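# Loop a rubber band around two bench dogs

## Task

Stretch the rubber band so it wraps one time around each of the two bench dogs, resting against their side faces above the board rather than sitting on their tops; afterwards the board must lie flat and motionless on the table, the gripper must be empty and not touching the band, and the robot should have released and backed away.

## Robot and tools

Robot: a single six-joint arm (waist, shoulder, elbow, wrist pitch, wrist yaw, wrist roll) with a parallel two-finger gripper. The fingers extend along the gripper's +x axis and close along its y axis. end_effector_position is the pinch point between the finger pads, roughly 3 to 4 cm short of the fingertips. Occasional brief disturbances may pull on a held part or nudge a loose one.

Frame: everything is in the scene frame. Its origin lies on the table surface under the arm base; +z is up, and +y is to the left when facing along +x. The base may sit slightly tilted. Reported hand position can be a little wrong, more so when reaching far.

A command row is 8 numbers in this order: x, y, z (metres, absolute position of the pinch point), qw, qx, qy, qz (absolute orientation quaternion, w first), opening. Opening runs -1 to +1: +1 is fully open (0.088 m), empty fingers touch near -0.80, and values below that add nothing. Closing from fully open takes at least about 0.5 s. To grip something, command an opening about 0.07 below the grip_measured reading; a smaller gap grips lighter. Parts narrower than about 3 mm get proportionally less force.

Tools:
- execute_actions(actions): a list of actions run one after another. Each action is a table of 1 to 15 rows; every row is one control step of 1/30 s, and if fewer than 15 rows are given the last one repeats until 15 steps pass. Each row is an absolute pose plus opening as above. An action is rejected if its target lies more than 0.6 m from the gripper's start position along any gripper axis; if the first action fails that test, or any action is malformed, nothing runs. An empty list just reports state and images. Resend the intended quaternion in every row rather than copying a drifted reported one.
- move(target, speed, blocking): drives the gripper in a straight line toward one absolute 8-number row. speed is top path speed in m/s, 0.002 to 0.5 (default 0.25); turning is capped at twice that in rad/s. Paths last 0.5 to 10 s and stop early if longer. The opening is applied at the start. The path ignores obstacles; faster contact and targets deeper past a surface push harder. The gripper may lag, stray, or overshoot speed near full reach. With blocking=false the call returns after 0.5 s while motion continues; then call wait or stop before sending new rows or moves.
- wait(seconds): 0 to 10; lets time pass holding the last command, returning early if a running move finishes.
- stop(): brakes a running move; it needs stopping distance. Fingers are not stopped.
- zoom_image(camera, region): enlarges a region [x0, y0, x1, y1] in pixels (origin top-left, at most 504 by 504) of the latest image from cam_head_left, cam_head_right, cam_high, cam_low or cam_wrist.
- read_manual(section): returns URDF licence text only ("licences").
- finished_scene(scene): ends the current scene, given its number, after the last command has been held; it cannot be undone and reports success. Replying without any tool call ends everything.

Controller behaviour: each step, the commanded pose is limited to within 70 mm and 16 degrees of the measured pose, then reached by damped inverse kinematics, favouring position over orientation. A distant target may need several actions; after an action the arm only goes to the last clipped pose, so keep commanding. Friction can leave the gripper short or slightly tilted, and tiny moves may not happen; check position and orientation after each move and correct.

Results: a state line with pose (metres, quaternion wxyz) and linear/angular velocities; "Hand target" is the pose currently being driven to; grip_measured is finger opening on the command scale (readings may be off by about 1 mm consistently, and read up to about 3 mm narrow when squeezing hard). Joint positions and velocities list the six joints then the pad gap in metres. Joint ranges (rad): waist -3.054 to 3.054, shoulder 0.000 to 3.142, elbow 0.000 to 2.356, wrist pitch -1.571 to 1.571, wrist yaw -1.571 to 1.571, wrist roll -3.142 to 3.142. Joint torques are total drive outputs; External joint torques estimate outside loads (including friction and held weight), with extra lines for earlier actions. "pose unreachable" means the clearance check (which counts the base mount as arm) altered or blocked the command. A move adds a "move:" line: done means at rest near target; other endings include off_target, moving, held (a check blocked the last step) and fault; limits=paced means clipping, limits=held means some steps were blocked and the arm may then move much faster than speed. Distance from target is also given.

Cameras: five 504x504 images come in the order listed above, with calibration supplied; fixed cameras may be off by a couple of degrees and under a centimetre.

Things to avoid: knocking anything off the table (instant failure); drops, slips, slams, hard impacts and very strong pushes. If contact torque reaches a joint's load limit (waist 16.6, shoulder 20.6, elbow 20.5, wrist pitch 5.42, wrist yaw 5.4, wrist roll 5.07 N m, held weight included) the arm freezes for 10 s and the rest of the call is dropped. Holding loads heats motors: MOTOR HOT warns from 50 °C; at 95 °C an OVER-TEMPERATURE FAULT holds the arm, and if it does not cool within 30 to 60 s power is cut and the arm goes limp. Prefer smooth, low-effort, quick motion.

Each tool is called after "Emit:" by a JSON object that holds its "op" and its "data".

## Session

Emit:
{"op": "execute_actions", "data": {"actions": []}}

Scene clock: 0.00 s.
end_effector_position=(+0.5216, +0.2297, +0.3449) grip_measured=+0.838 end_effector_quat_wxyz=(+0.922, -0.191, -0.002, +0.337) end_effector_velocity=(-0.001, -0.001, -0.001) end_effector_angular_velocity=(-0.008, +0.003, +0.006)
Joint positions: [ 0.422  1.893  1.145  0.807 -0.369 -0.375  0.08 ]
Joint velocities: [-0.002 -0.002 -0.002 -0.007 -0.007 -0.007 -0.   ]
Joint torques (N m, as the arm reports them, + toward a larger angle): no reading
External joint torques (N m, as the arm's controller estimates them; a push from outside toward a larger angle lowers the number): no reading
Motor temperatures (°C, as the motors report them): [24 26 23 24 22 23]
Heat: hottest shoulder 26 °C (+0.0 °C/min).
Hand target: +0.522, +0.230, +0.345; +0.922, -0.191, -0.002, +0.337

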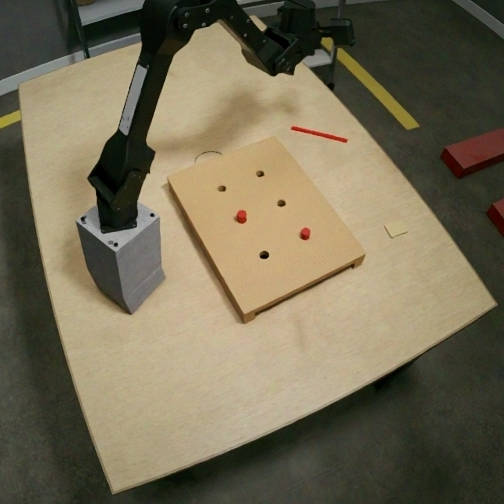

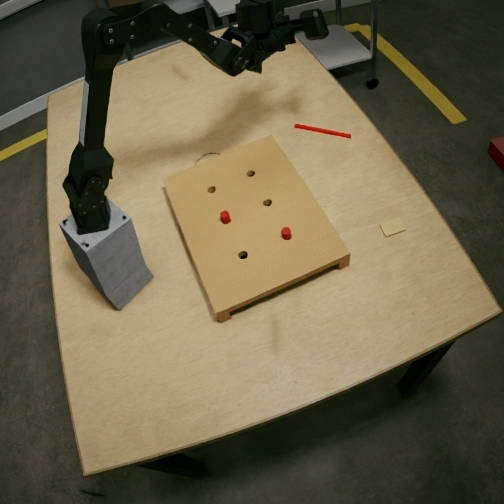

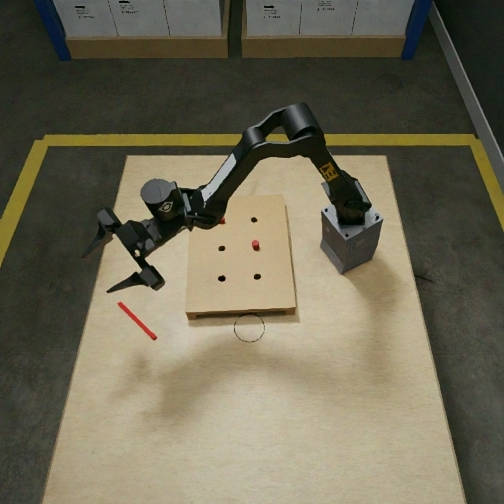

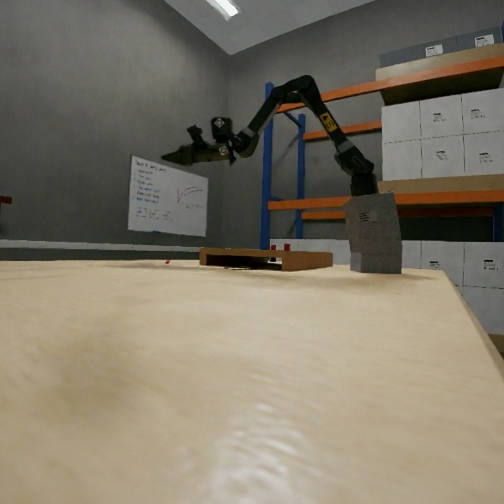

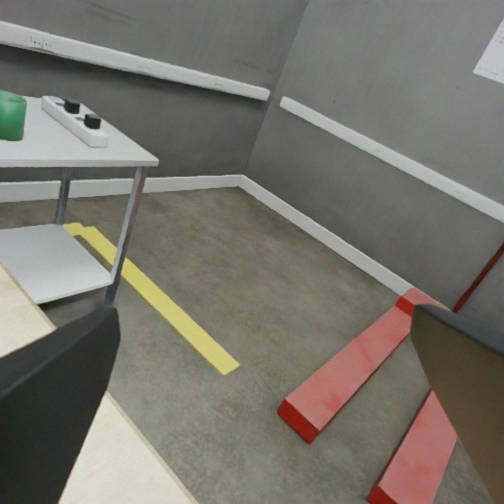

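Emit:
{"op": "zoom_image", "data": {"camera": "cam_high", "region": [170, 180, 320, 360]}}

Emit:
{"op": "zoom_image", "data": {"camera": "cam_low", "region": [190, 225, 350, 285]}}

Emit:
{"op": "zoom_image", "data": {"camera": "cam_head_left", "region": [160, 130, 380, 330]}}

Region (170, 180, 320, 360) of cam_high's 504x504 image, scaled by 2.800, with more detail than that image has.

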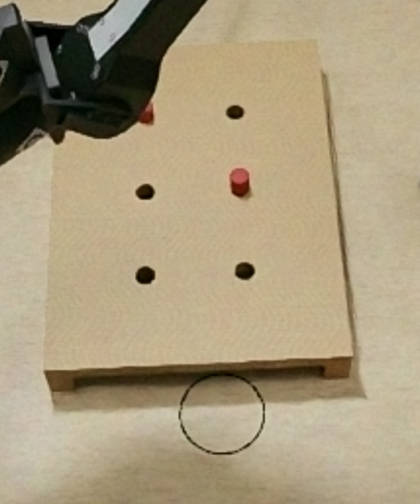

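Region (190, 225, 350, 285) of cam_low's 504x504 image, scaled by 3.150, with more detail than that image has; it fills the top 189 rows of this view, and the rest is white.

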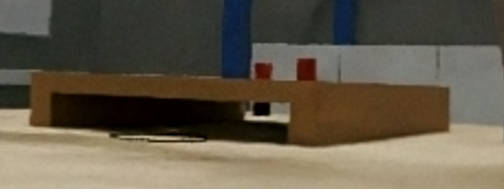

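Region (160, 130, 380, 330) of cam_head_left's 504x504 image, scaled by 2.291, with more detail than that image has; it fills the top 458 rows of this view, and the rest is white.

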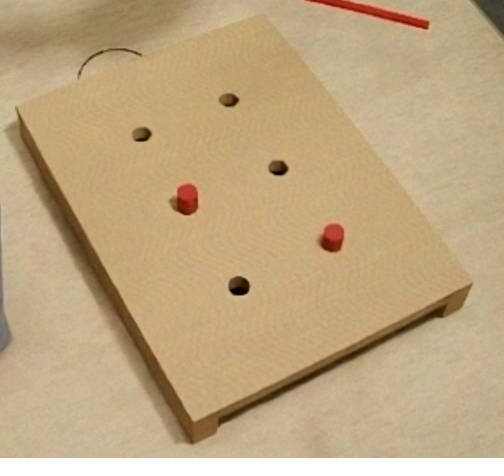

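Emit:
{"op": "move", "data": {"target": [0.2,0.25,0.2,0.707,0,0.707,0,0.2], "speed": 0.4}}

Scene clock: 4.43 s.
end_effector_position=(+0.1986, +0.2440, +0.2027) grip_measured=+0.203 end_effector_quat_wxyz=(+0.709, +0.001, +0.706, -0.003) end_effector_velocity=(-0.004, -0.001, -0.001) end_effector_angular_velocity=(+0.003, +0.025, -0.009)
Joint positions: [ 1.048  1.651  1.01  -0.761  0.081  0.932  0.049]
Joint velocities: [-0.002  0.002 -0.002 -0.007 -0.022  0.007 -0.   ]
Joint torques (N m, as the arm reports them, + toward a larger angle): [ 0.79 -6.25  6.2   0.17 -0.08  0.17]
External joint torques (N m, as the arm's controller estimates them; a push from outside toward a larger angle lowers the number): [ 0.3   0.48  1.32 -0.14 -0.12  0.17]
Motor temperatures (°C, as the motors report them): [24 27 23 25 22 23]
Heat: hottest shoulder 27 °C (+0.0 °C/min).
Hand target: +0.199, +0.247, +0.202; +0.707, +0.001, +0.707, -0.003
Off the commanded pose: 0.007 m, 0 deg.
move: done
camera_calibration (this result's frames):
cam_wrist: T_world_to_cam=[[0.00333296, -0.999247, 0.0386502, 0.231371], [-0.939894, 0.010067, 0.341319, 0.145163], [-0.341451, -0.0374647, -0.939153, 0.348254], [0, 0, 0, 1]] pos_world=[0.254578, 0.242782, 0.268575]

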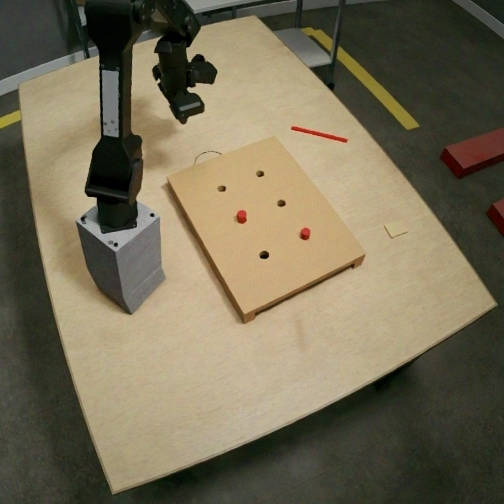

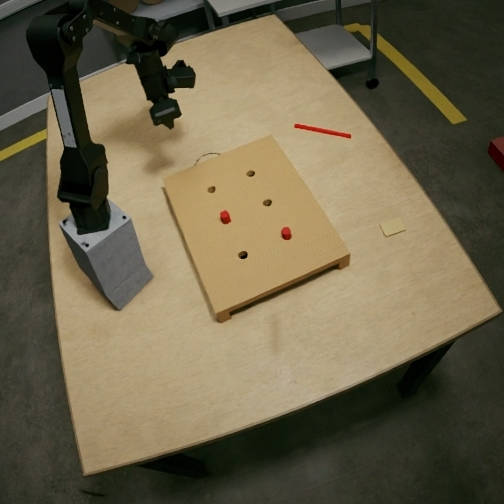

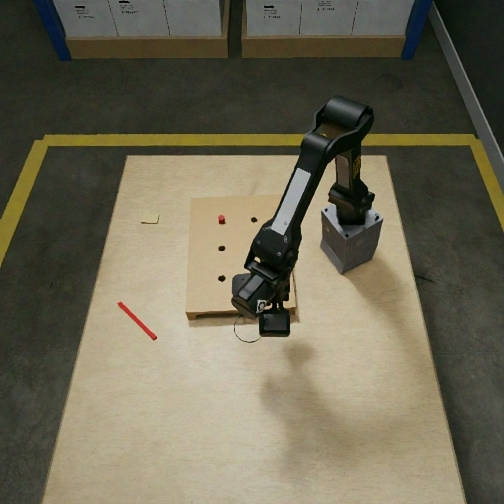

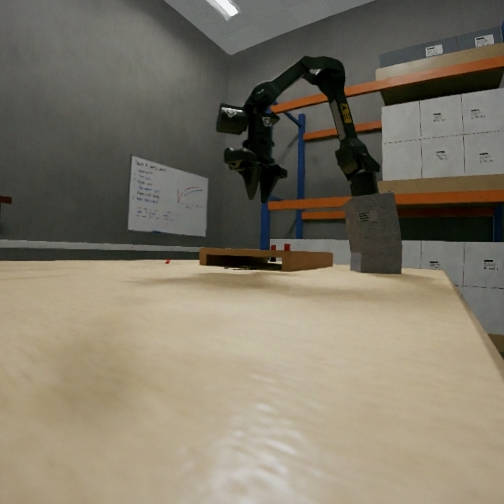

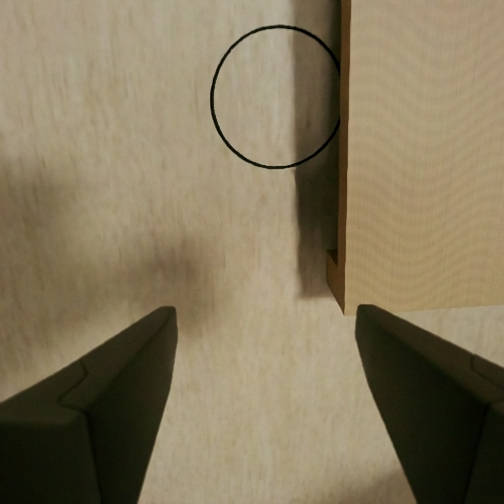

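Emit:
{"op": "move", "data": {"target": [0.245,0.27,0.075,0.707,0,0.707,0,-0.2]}}

Scene clock: 5.93 s.
end_effector_position=(+0.2429, +0.2692, +0.0783) grip_measured=-0.197 end_effector_quat_wxyz=(+0.708, +0.000, +0.707, -0.000) end_effector_velocity=(-0.004, -0.004, -0.002) end_effector_angular_velocity=(-0.007, +0.034, +0.002)
Joint positions: [ 0.962  2.12   1.12  -0.397  0.063  0.842  0.029]
Joint velocities: [-0.007  0.007  0.002 -0.022 -0.022 -0.007 -0.   ]
Joint torques (N m, as the arm reports them, + toward a larger angle): [ 0.33 -7.8   4.74  0.7  -0.07 -0.13]
External joint torques (N m, as the arm's controller estimates them; a push from outside toward a larger angle lowers the number): [-0.18  0.79  1.16  0.38 -0.11 -0.13]
Motor temperatures (°C, as the motors report them): [24 27 24 25 22 23]
Heat: hottest shoulder 27 °C (+10.1 °C/min).
Hand target: +0.245, +0.270, +0.076; +0.707, +0.000, +0.707, +0.000
Off the commanded pose: 0.004 m, 0 deg.
move: done
camera_calibration (this result's frames):
cam_wrist: T_world_to_cam=[[0.00788178, -0.999329, 0.0357683, 0.260397], [-0.938933, 0.00490946, 0.344065, 0.229867], [-0.34401, -0.0362959, -0.938264, 0.247719], [0, 0, 0, 1]] pos_world=[0.298996, 0.268085, 0.144022]

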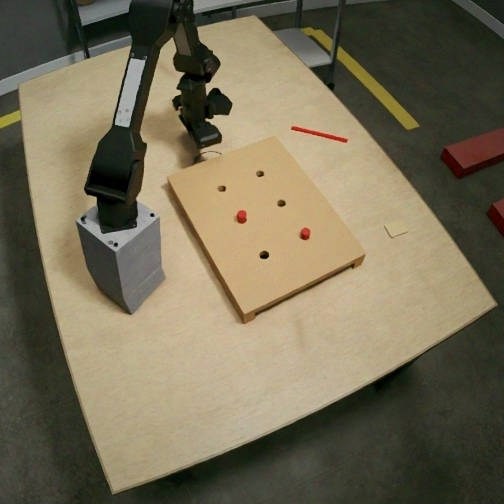

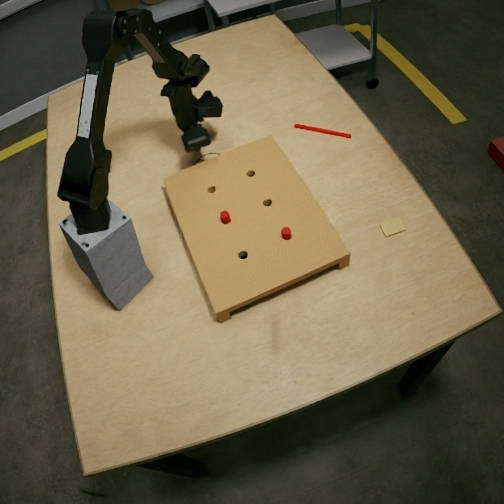

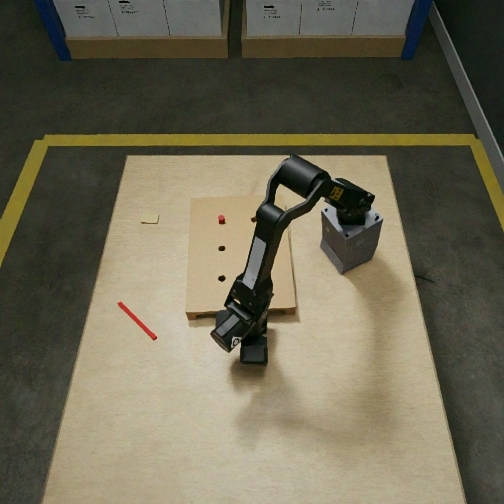

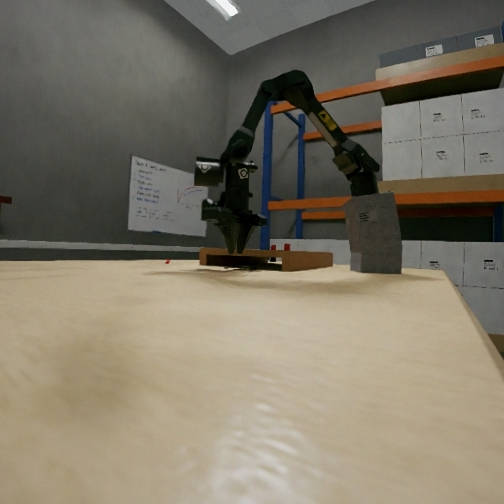

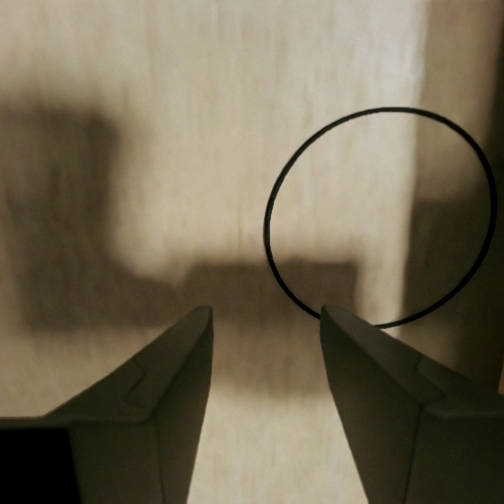

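Emit:
{"op": "move", "data": {"target": [0.252,0.268,0.042,0.707,0,0.707,0,-0.4], "speed": 0.1}}

Emit:
{"op": "zoom_image", "data": {"camera": "cam_low", "region": [195, 230, 285, 285]}}

Scene clock: 7.13 s.
end_effector_position=(+0.2507, +0.2676, +0.0453) grip_measured=-0.397 end_effector_quat_wxyz=(+0.708, +0.001, +0.706, -0.000) end_effector_velocity=(+0.001, +0.001, +0.000) end_effector_angular_velocity=(+0.010, +0.000, -0.010)
Joint positions: [ 0.937  2.232  1.15  -0.313  0.059  0.819  0.02 ]
Joint velocities: [-0.002 -0.002 -0.002  0.007 -0.007  0.007 -0.   ]
Joint torques (N m, as the arm reports them, + toward a larger angle): [ 0.31 -7.94  4.33  0.7  -0.08 -0.14]
External joint torques (N m, as the arm's controller estimates them; a push from outside toward a larger angle lowers the number): [-0.18  0.98  1.    0.34 -0.12 -0.14]
Motor temperatures (°C, as the motors report them): [24 28 24 25 22 23]
Heat: hottest shoulder 28 °C (+16.8 °C/min).
Hand target: +0.252, +0.268, +0.042; +0.707, +0.000, +0.707, +0.000
Off the commanded pose: 0.004 m, 0 deg.
move: done
camera_calibration (this result's frames):
cam_wrist: T_world_to_cam=[[0.00739943, -0.999334, 0.0357419, 0.260065], [-0.939147, 0.00533083, 0.343475, 0.248545], [-0.343436, -0.0361084, -0.938482, 0.219209], [0, 0, 0, 1]] pos_world=[0.30678, 0.266482, 0.11106]

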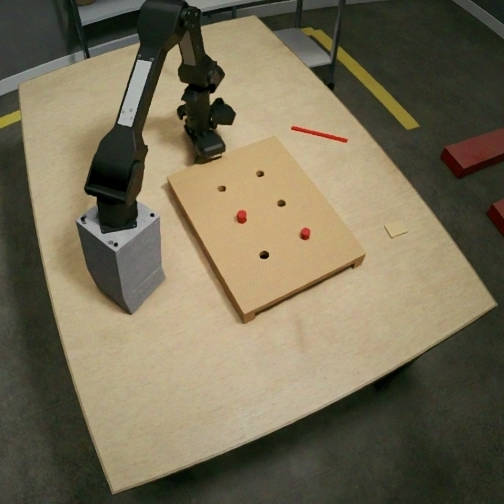

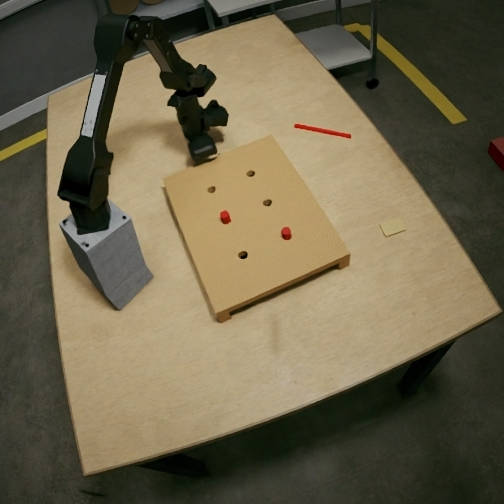

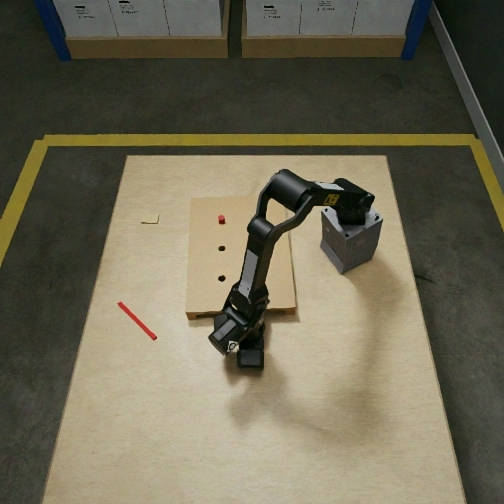

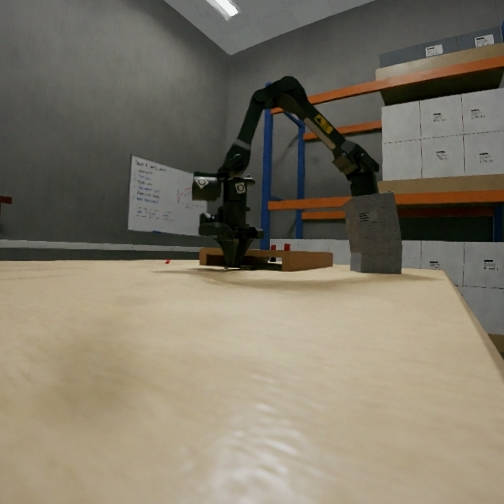

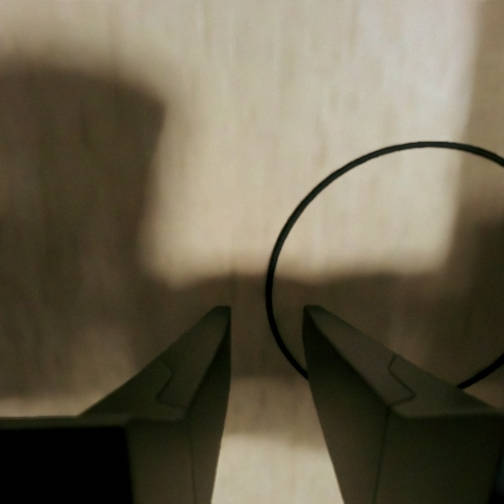

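Region (195, 230, 285, 285) of cam_low's 504x504 image, scaled by 5.600, with more detail than that image has.

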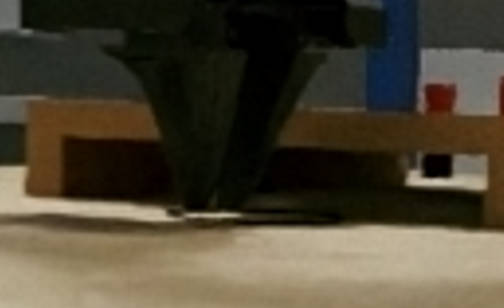

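Emit:
{"op": "move", "data": {"target": [0.257,0.268,0.034,0.707,0,0.707,0,-0.45], "speed": 0.02}}

Emit:
{"op": "zoom_image", "data": {"camera": "cam_low", "region": [195, 230, 285, 285]}}

Scene clock: 8.20 s.
end_effector_position=(+0.2532, +0.2674, +0.0402) grip_measured=-0.448 end_effector_quat_wxyz=(+0.706, -0.001, +0.708, +0.001) end_effector_velocity=(-0.003, +0.000, +0.000) end_effector_angular_velocity=(+0.009, +0.021, +0.005)
Joint positions: [ 0.93   2.253  1.164 -0.308  0.055  0.807  0.017]
Joint velocities: [-0.002 -0.002 -0.002 -0.007 -0.022 -0.007 -0.   ]
Joint torques (N m, as the arm reports them, + toward a larger angle): [ 0.01 -6.75  5.2   1.22 -0.01 -0.12]
External joint torques (N m, as the arm's controller estimates them; a push from outside toward a larger angle lowers the number): [-0.53  2.13  2.01  0.9  -0.04 -0.12]
Motor temperatures (°C, as the motors report them): [24 28 24 25 22 23]
Heat: hottest shoulder 28 °C (+14.6 °C/min).
Hand target: +0.257, +0.268, +0.034; +0.707, -0.000, +0.707, +0.000
Off the commanded pose: 0.007 m, 0 deg.
move: done
camera_calibration (this result's frames):
cam_wrist: T_world_to_cam=[[0.0119923, -0.99929, 0.0357042, 0.258781], [-0.937799, 0.00115007, 0.347176, 0.253347], [-0.346971, -0.0376468, -0.93712, 0.216518], [0, 0, 0, 1]] pos_world=[0.309611, 0.266457, 0.105708]

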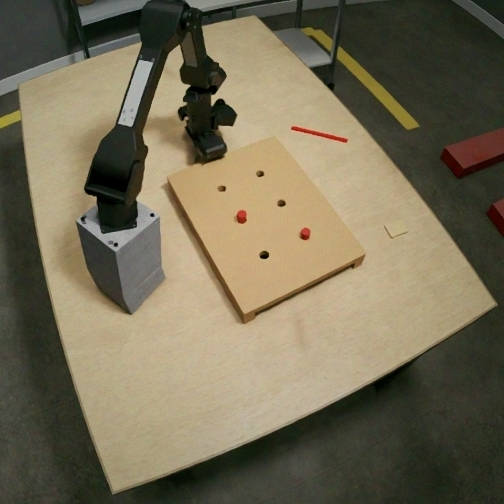

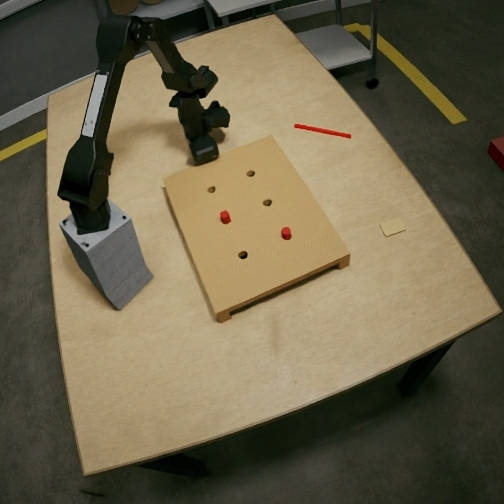

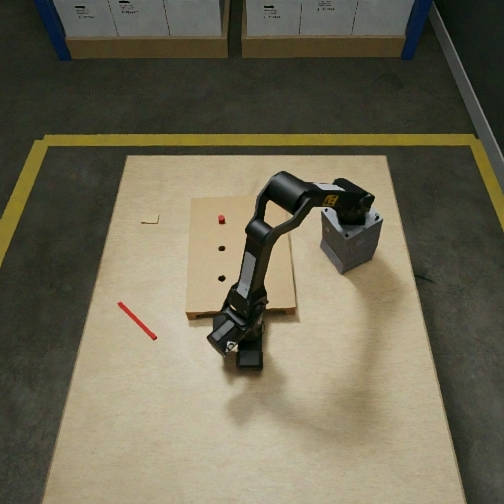

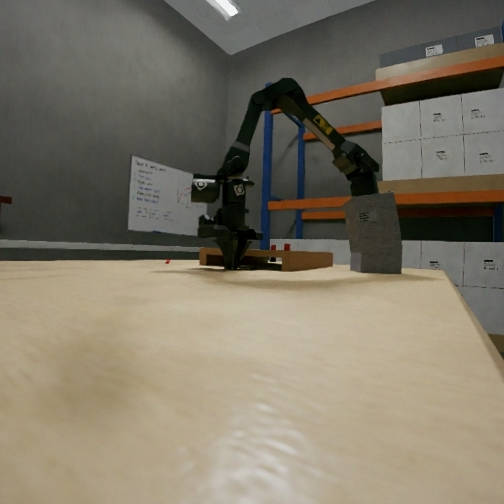

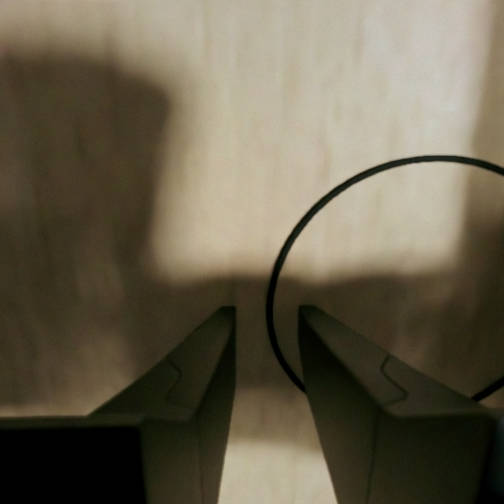

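Region (195, 230, 285, 285) of cam_low's 504x504 image, scaled by 5.600, with more detail than that image has.

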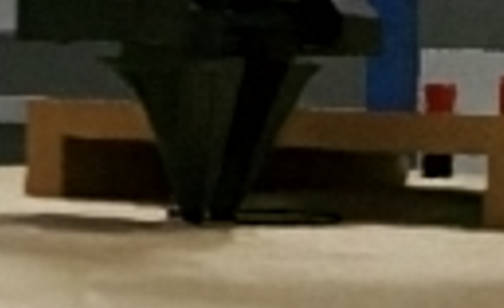

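The tips are touching the table. Closing on the band and lifting.

Emit:
{"op": "execute_actions", "data": {"actions": [[[0.255,0.268,0.035,0.707,0,0.707,0,-0.7]],[[0.255,0.268,0.035,0.707,0,0.707,0,-1]]]}}

Emit:
{"op": "move", "data": {"target": [0.255,0.268,0.16,0.707,0,0.707,0,-1], "speed": 0.1}}

Emit:
{"op": "zoom_image", "data": {"camera": "cam_low", "region": [180, 170, 290, 280]}}

Scene clock: 9.50 s.
end_effector_position=(+0.2546, +0.2702, +0.0406) grip_measured=-0.796 end_effector_quat_wxyz=(+0.708, +0.002, +0.706, +0.005) end_effector_velocity=(-0.004, -0.002, -0.000) end_effector_angular_velocity=(-0.003, +0.014, +0.010)
Joint positions: [ 0.932  2.253  1.168 -0.301  0.053  0.807  0.   ]
Joint velocities: [ 0.002 -0.002 -0.007 -0.007 -0.007 -0.007  0.   ]
Joint torques (N m, as the arm reports them, + toward a larger angle): [ 0.18 -7.39  3.96  0.76  0.08  0.03]
External joint torques (N m, as the arm's controller estimates them; a push from outside toward a larger angle lowers the number): [-0.35  1.53  0.74  0.42  0.05  0.03]
External joint torques at the end of the 1st action: [-0.4   1.36  0.57  0.39  0.18  0.05]
Motor temperatures (°C, as the motors report them): [24 28 24 25 22 23]
Heat: hottest shoulder 28 °C (+12.6 °C/min).
Hand target: +0.255, +0.268, +0.035; +0.707, +0.000, +0.707, +0.000
Off the commanded pose: 0.006 m, 1 deg.
camera_calibration (this result's frames):
cam_wrist: T_world_to_cam=[[0.013111, -0.99955, 0.0269702, 0.261712], [-0.939799, -0.00310704, 0.341714, 0.256371], [-0.341477, -0.0298268, -0.939417, 0.214028], [0, 0, 0, 1]] pos_world=[0.310591, 0.268774, 0.106397]

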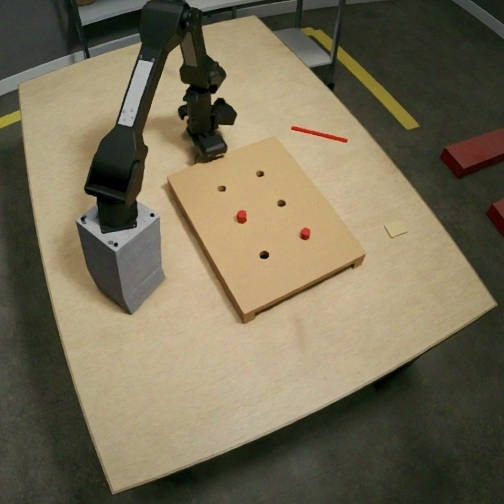

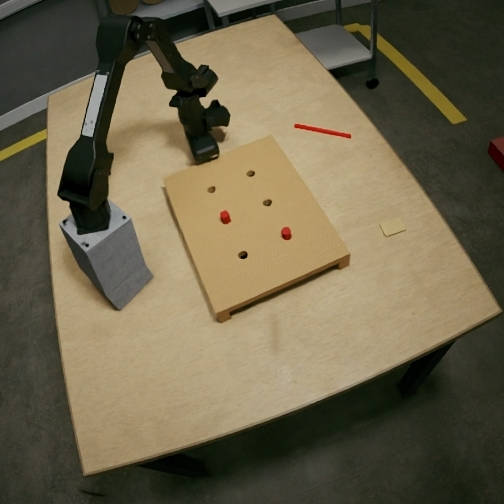

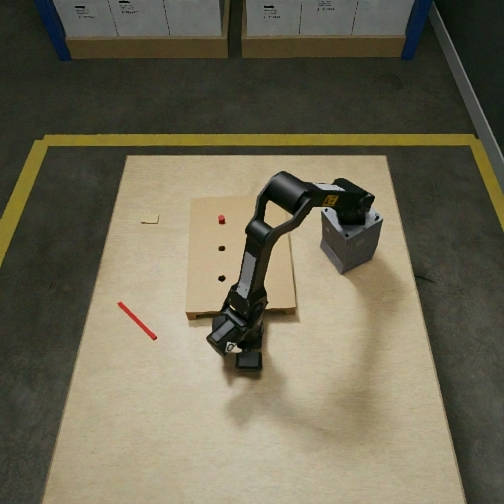

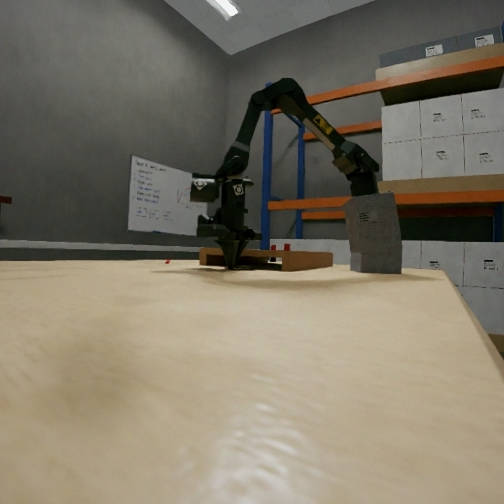

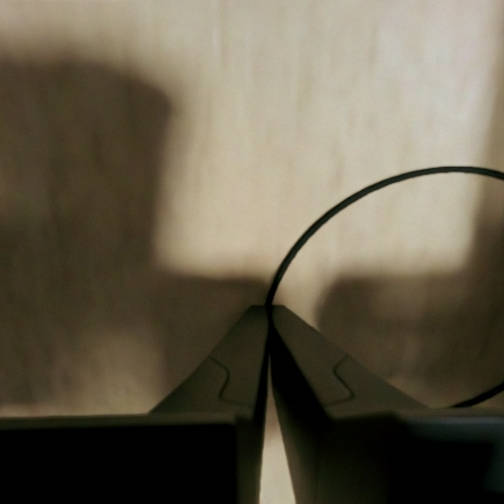

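Scene clock: 11.10 s.
end_effector_position=(+0.2526, +0.2644, +0.1541) grip_measured=-0.796 end_effector_quat_wxyz=(+0.703, -0.005, +0.712, -0.003) end_effector_velocity=(-0.002, -0.001, +0.000) end_effector_angular_velocity=(-0.001, +0.010, +0.020)
Joint positions: [ 0.944  1.927  1.193 -0.679  0.057  0.823  0.   ]
Joint velocities: [-0.002 -0.002 -0.002 -0.007 -0.007 -0.022  0.   ]
Joint torques (N m, as the arm reports them, + toward a larger angle): [  0.72 -10.63   5.56   0.16   0.07   0.15]
External joint torques (N m, as the arm's controller estimates them; a push from outside toward a larger angle lowers the number): [ 0.23 -2.23  0.95 -0.12  0.03  0.15]
Motor temperatures (°C, as the motors report them): [24 28 24 25 22 23]
Heat: hottest shoulder 28 °C (+10.8 °C/min).
Hand target: +0.255, +0.268, +0.160; +0.707, -0.000, +0.707, -0.000
Off the commanded pose: 0.007 m, 1 deg.
move: done
camera_calibration (this result's frames):
cam_wrist: T_world_to_cam=[[0.0108634, -0.998826, 0.0471988, 0.250124], [-0.934127, 0.00670428, 0.356878, 0.209303], [-0.356776, -0.0479666, -0.932958, 0.327503], [0, 0, 0, 1]] pos_world=[0.309644, 0.264136, 0.219045]

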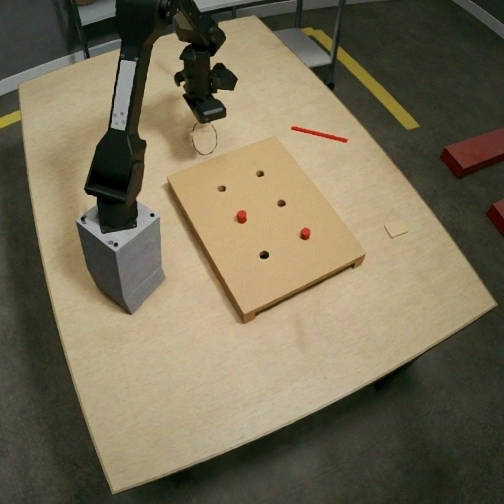

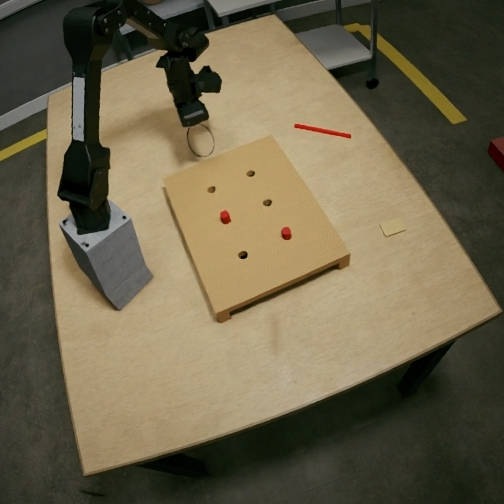

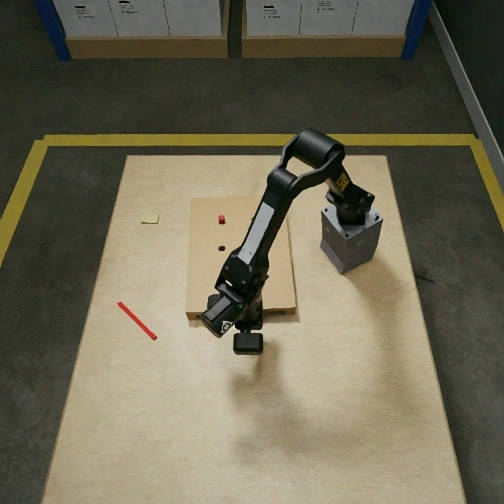

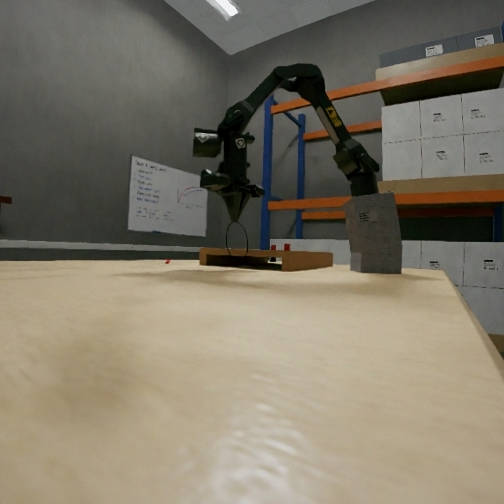

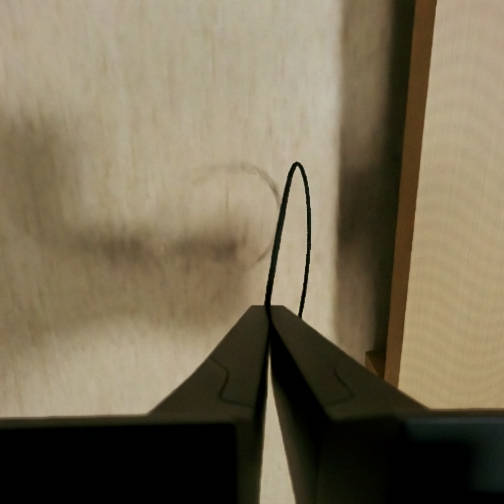

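Region (180, 170, 290, 280) of cam_low's 504x504 image, scaled by 4.582, with more detail than that image has.

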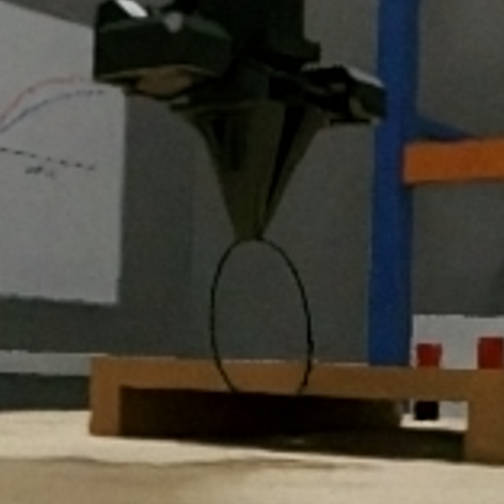

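Emit:
{"op": "move", "data": {"target": [0.255,0.23,0.225,0.707,0,0.707,0,-1], "speed": 0.2}}

Emit:
{"op": "move", "data": {"target": [0.25,-0.03,0.225,0.707,0,0.707,0,-1], "speed": 0.15}}

Emit:
{"op": "zoom_image", "data": {"camera": "cam_low", "region": [230, 170, 340, 280]}}

Scene clock: 12.97 s.
end_effector_position=(+0.2559, +0.2324, +0.2226) grip_measured=-0.796 end_effector_quat_wxyz=(+0.707, -0.000, +0.707, -0.001) end_effector_velocity=(-0.003, -0.002, +0.003) end_effector_angular_velocity=(-0.004, +0.014, +0.006)
Joint positions: [ 0.88   1.706  1.187 -0.875  0.048  0.762  0.   ]
Joint velocities: [-0.002 -0.007  0.002 -0.022 -0.007 -0.007  0.   ]
Joint torques (N m, as the arm reports them, + toward a larger angle): [-0.05 -9.65  4.74  0.19 -0.07 -0.15]
External joint torques (N m, as the arm's controller estimates them; a push from outside toward a larger angle lowers the number): [-0.4  -2.1  -0.5  -0.15 -0.1  -0.15]
Motor temperatures (°C, as the motors report them): [24 29 24 25 22 23]
Heat: hottest shoulder 29 °C (+13.9 °C/min).
Hand target: +0.255, +0.230, +0.225; +0.707, +0.000, +0.707, +0.000
Off the commanded pose: 0.004 m, 0 deg.
move: done
camera_calibration (this result's frames):
cam_wrist: T_world_to_cam=[[0.00798162, -0.999287, 0.0368969, 0.218058], [-0.938639, 0.00523617, 0.344861, 0.19234], [-0.344808, -0.0373854, -0.937928, 0.386597], [0, 0, 0, 1]] pos_world=[0.312099, 0.231349, 0.288224]

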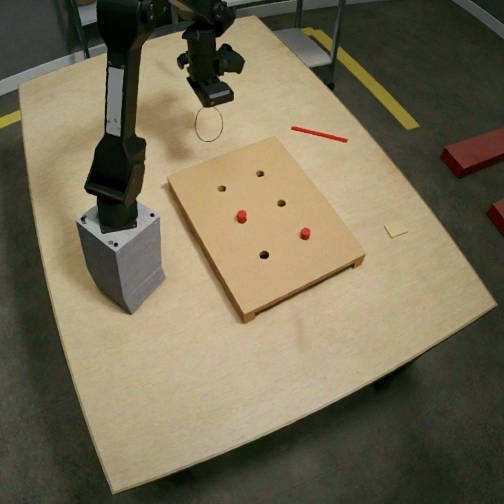

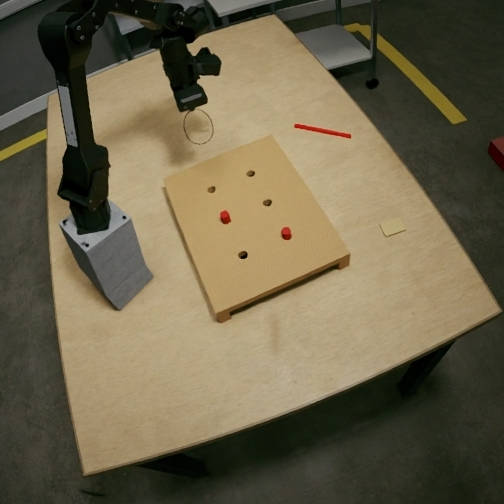

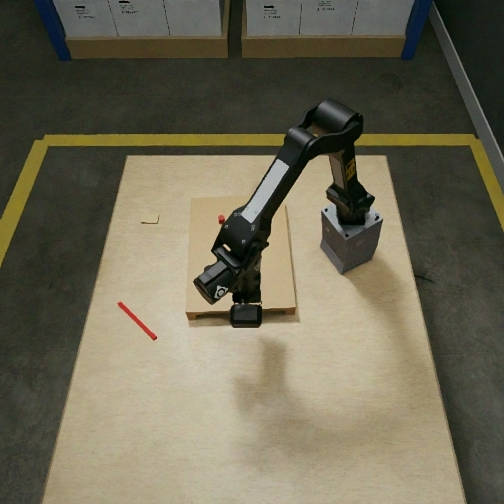

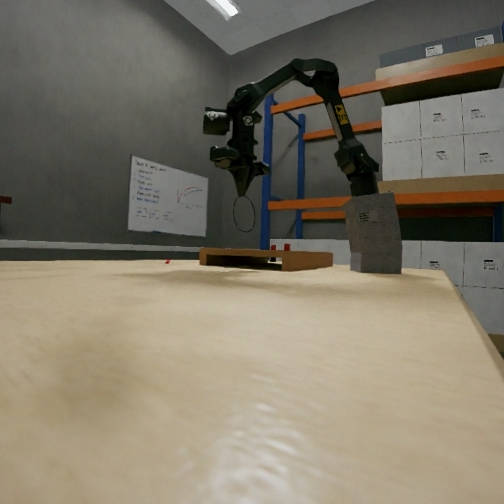

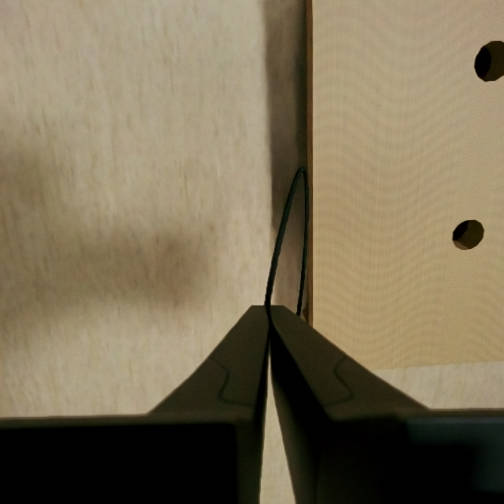

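Scene clock: 15.17 s.
end_effector_position=(+0.2524, -0.0263, +0.2270) grip_measured=-0.796 end_effector_quat_wxyz=(+0.712, +0.003, +0.702, +0.002) end_effector_velocity=(-0.003, -0.002, -0.001) end_effector_angular_velocity=(+0.007, +0.009, +0.009)
Joint positions: [-0.086  1.406  0.812 -0.823 -0.129 -0.189  0.   ]
Joint velocities: [-0.012  0.002 -0.002 -0.007 -0.007 -0.022  0.   ]
Joint torques (N m, as the arm reports them, + toward a larger angle): [-0.85 -4.34  4.98  0.4  -0.11 -0.1 ]
External joint torques (N m, as the arm's controller estimates them; a push from outside toward a larger angle lowers the number): [-0.25  0.61 -0.17  0.04 -0.09 -0.1 ]
Motor temperatures (°C, as the motors report them): [24 29 24 25 22 23]
Heat: hottest shoulder 29 °C (+11.9 °C/min).
Hand target: +0.251, -0.027, +0.225; +0.708, +0.005, +0.706, +0.003
Off the commanded pose: 0.005 m, 1 deg.
move: done
camera_calibration (this result's frames):
cam_wrist: T_world_to_cam=[[0.00641342, -0.999571, 0.0285836, -0.0383561], [-0.94325, 0.00344365, 0.332066, 0.192847], [-0.332021, -0.0290912, -0.942823, 0.378009], [0, 0, 0, 1]] pos_world=[0.307656, -0.028007, 0.293454]

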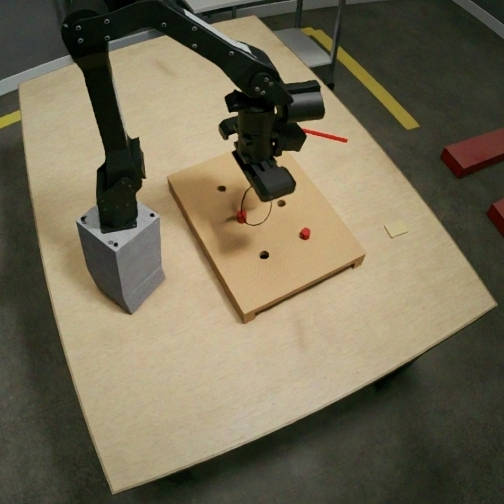

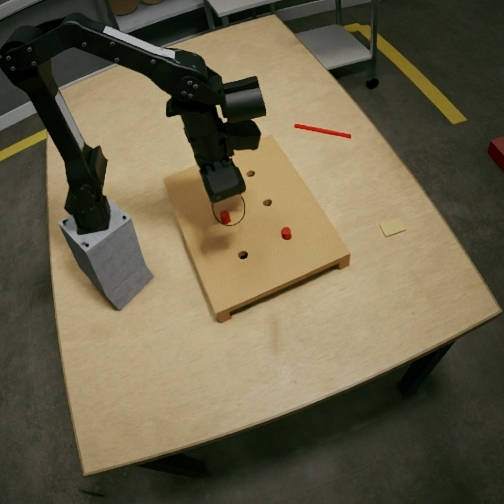

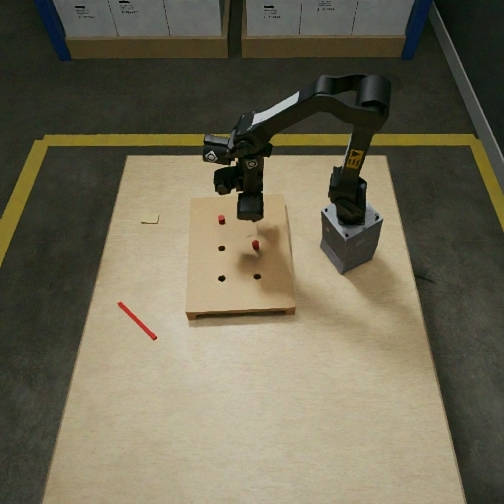

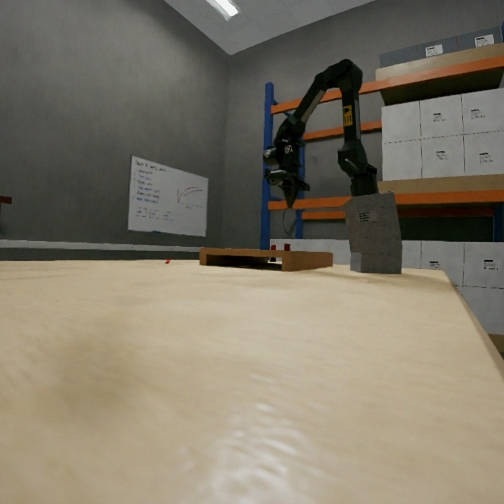

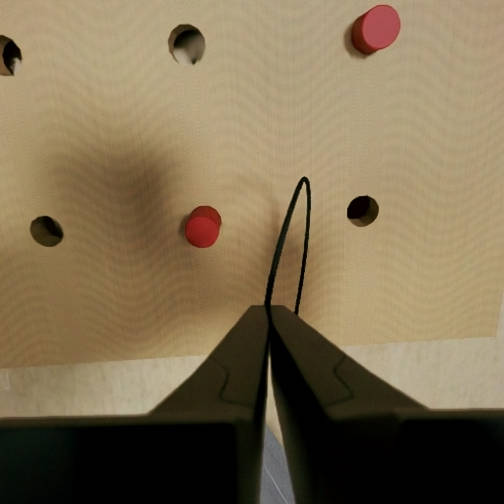

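Region (230, 170, 340, 280) of cam_low's 504x504 image, scaled by 4.582, with more detail than that image has.

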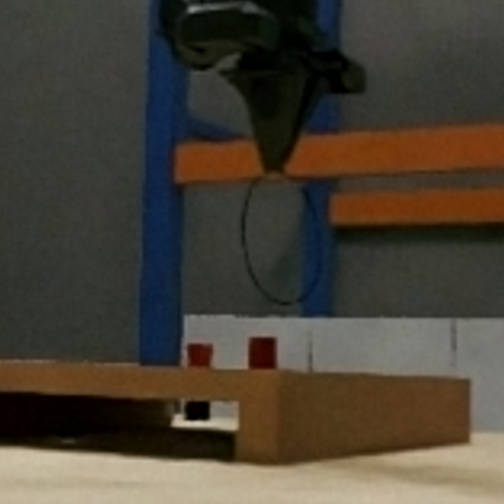

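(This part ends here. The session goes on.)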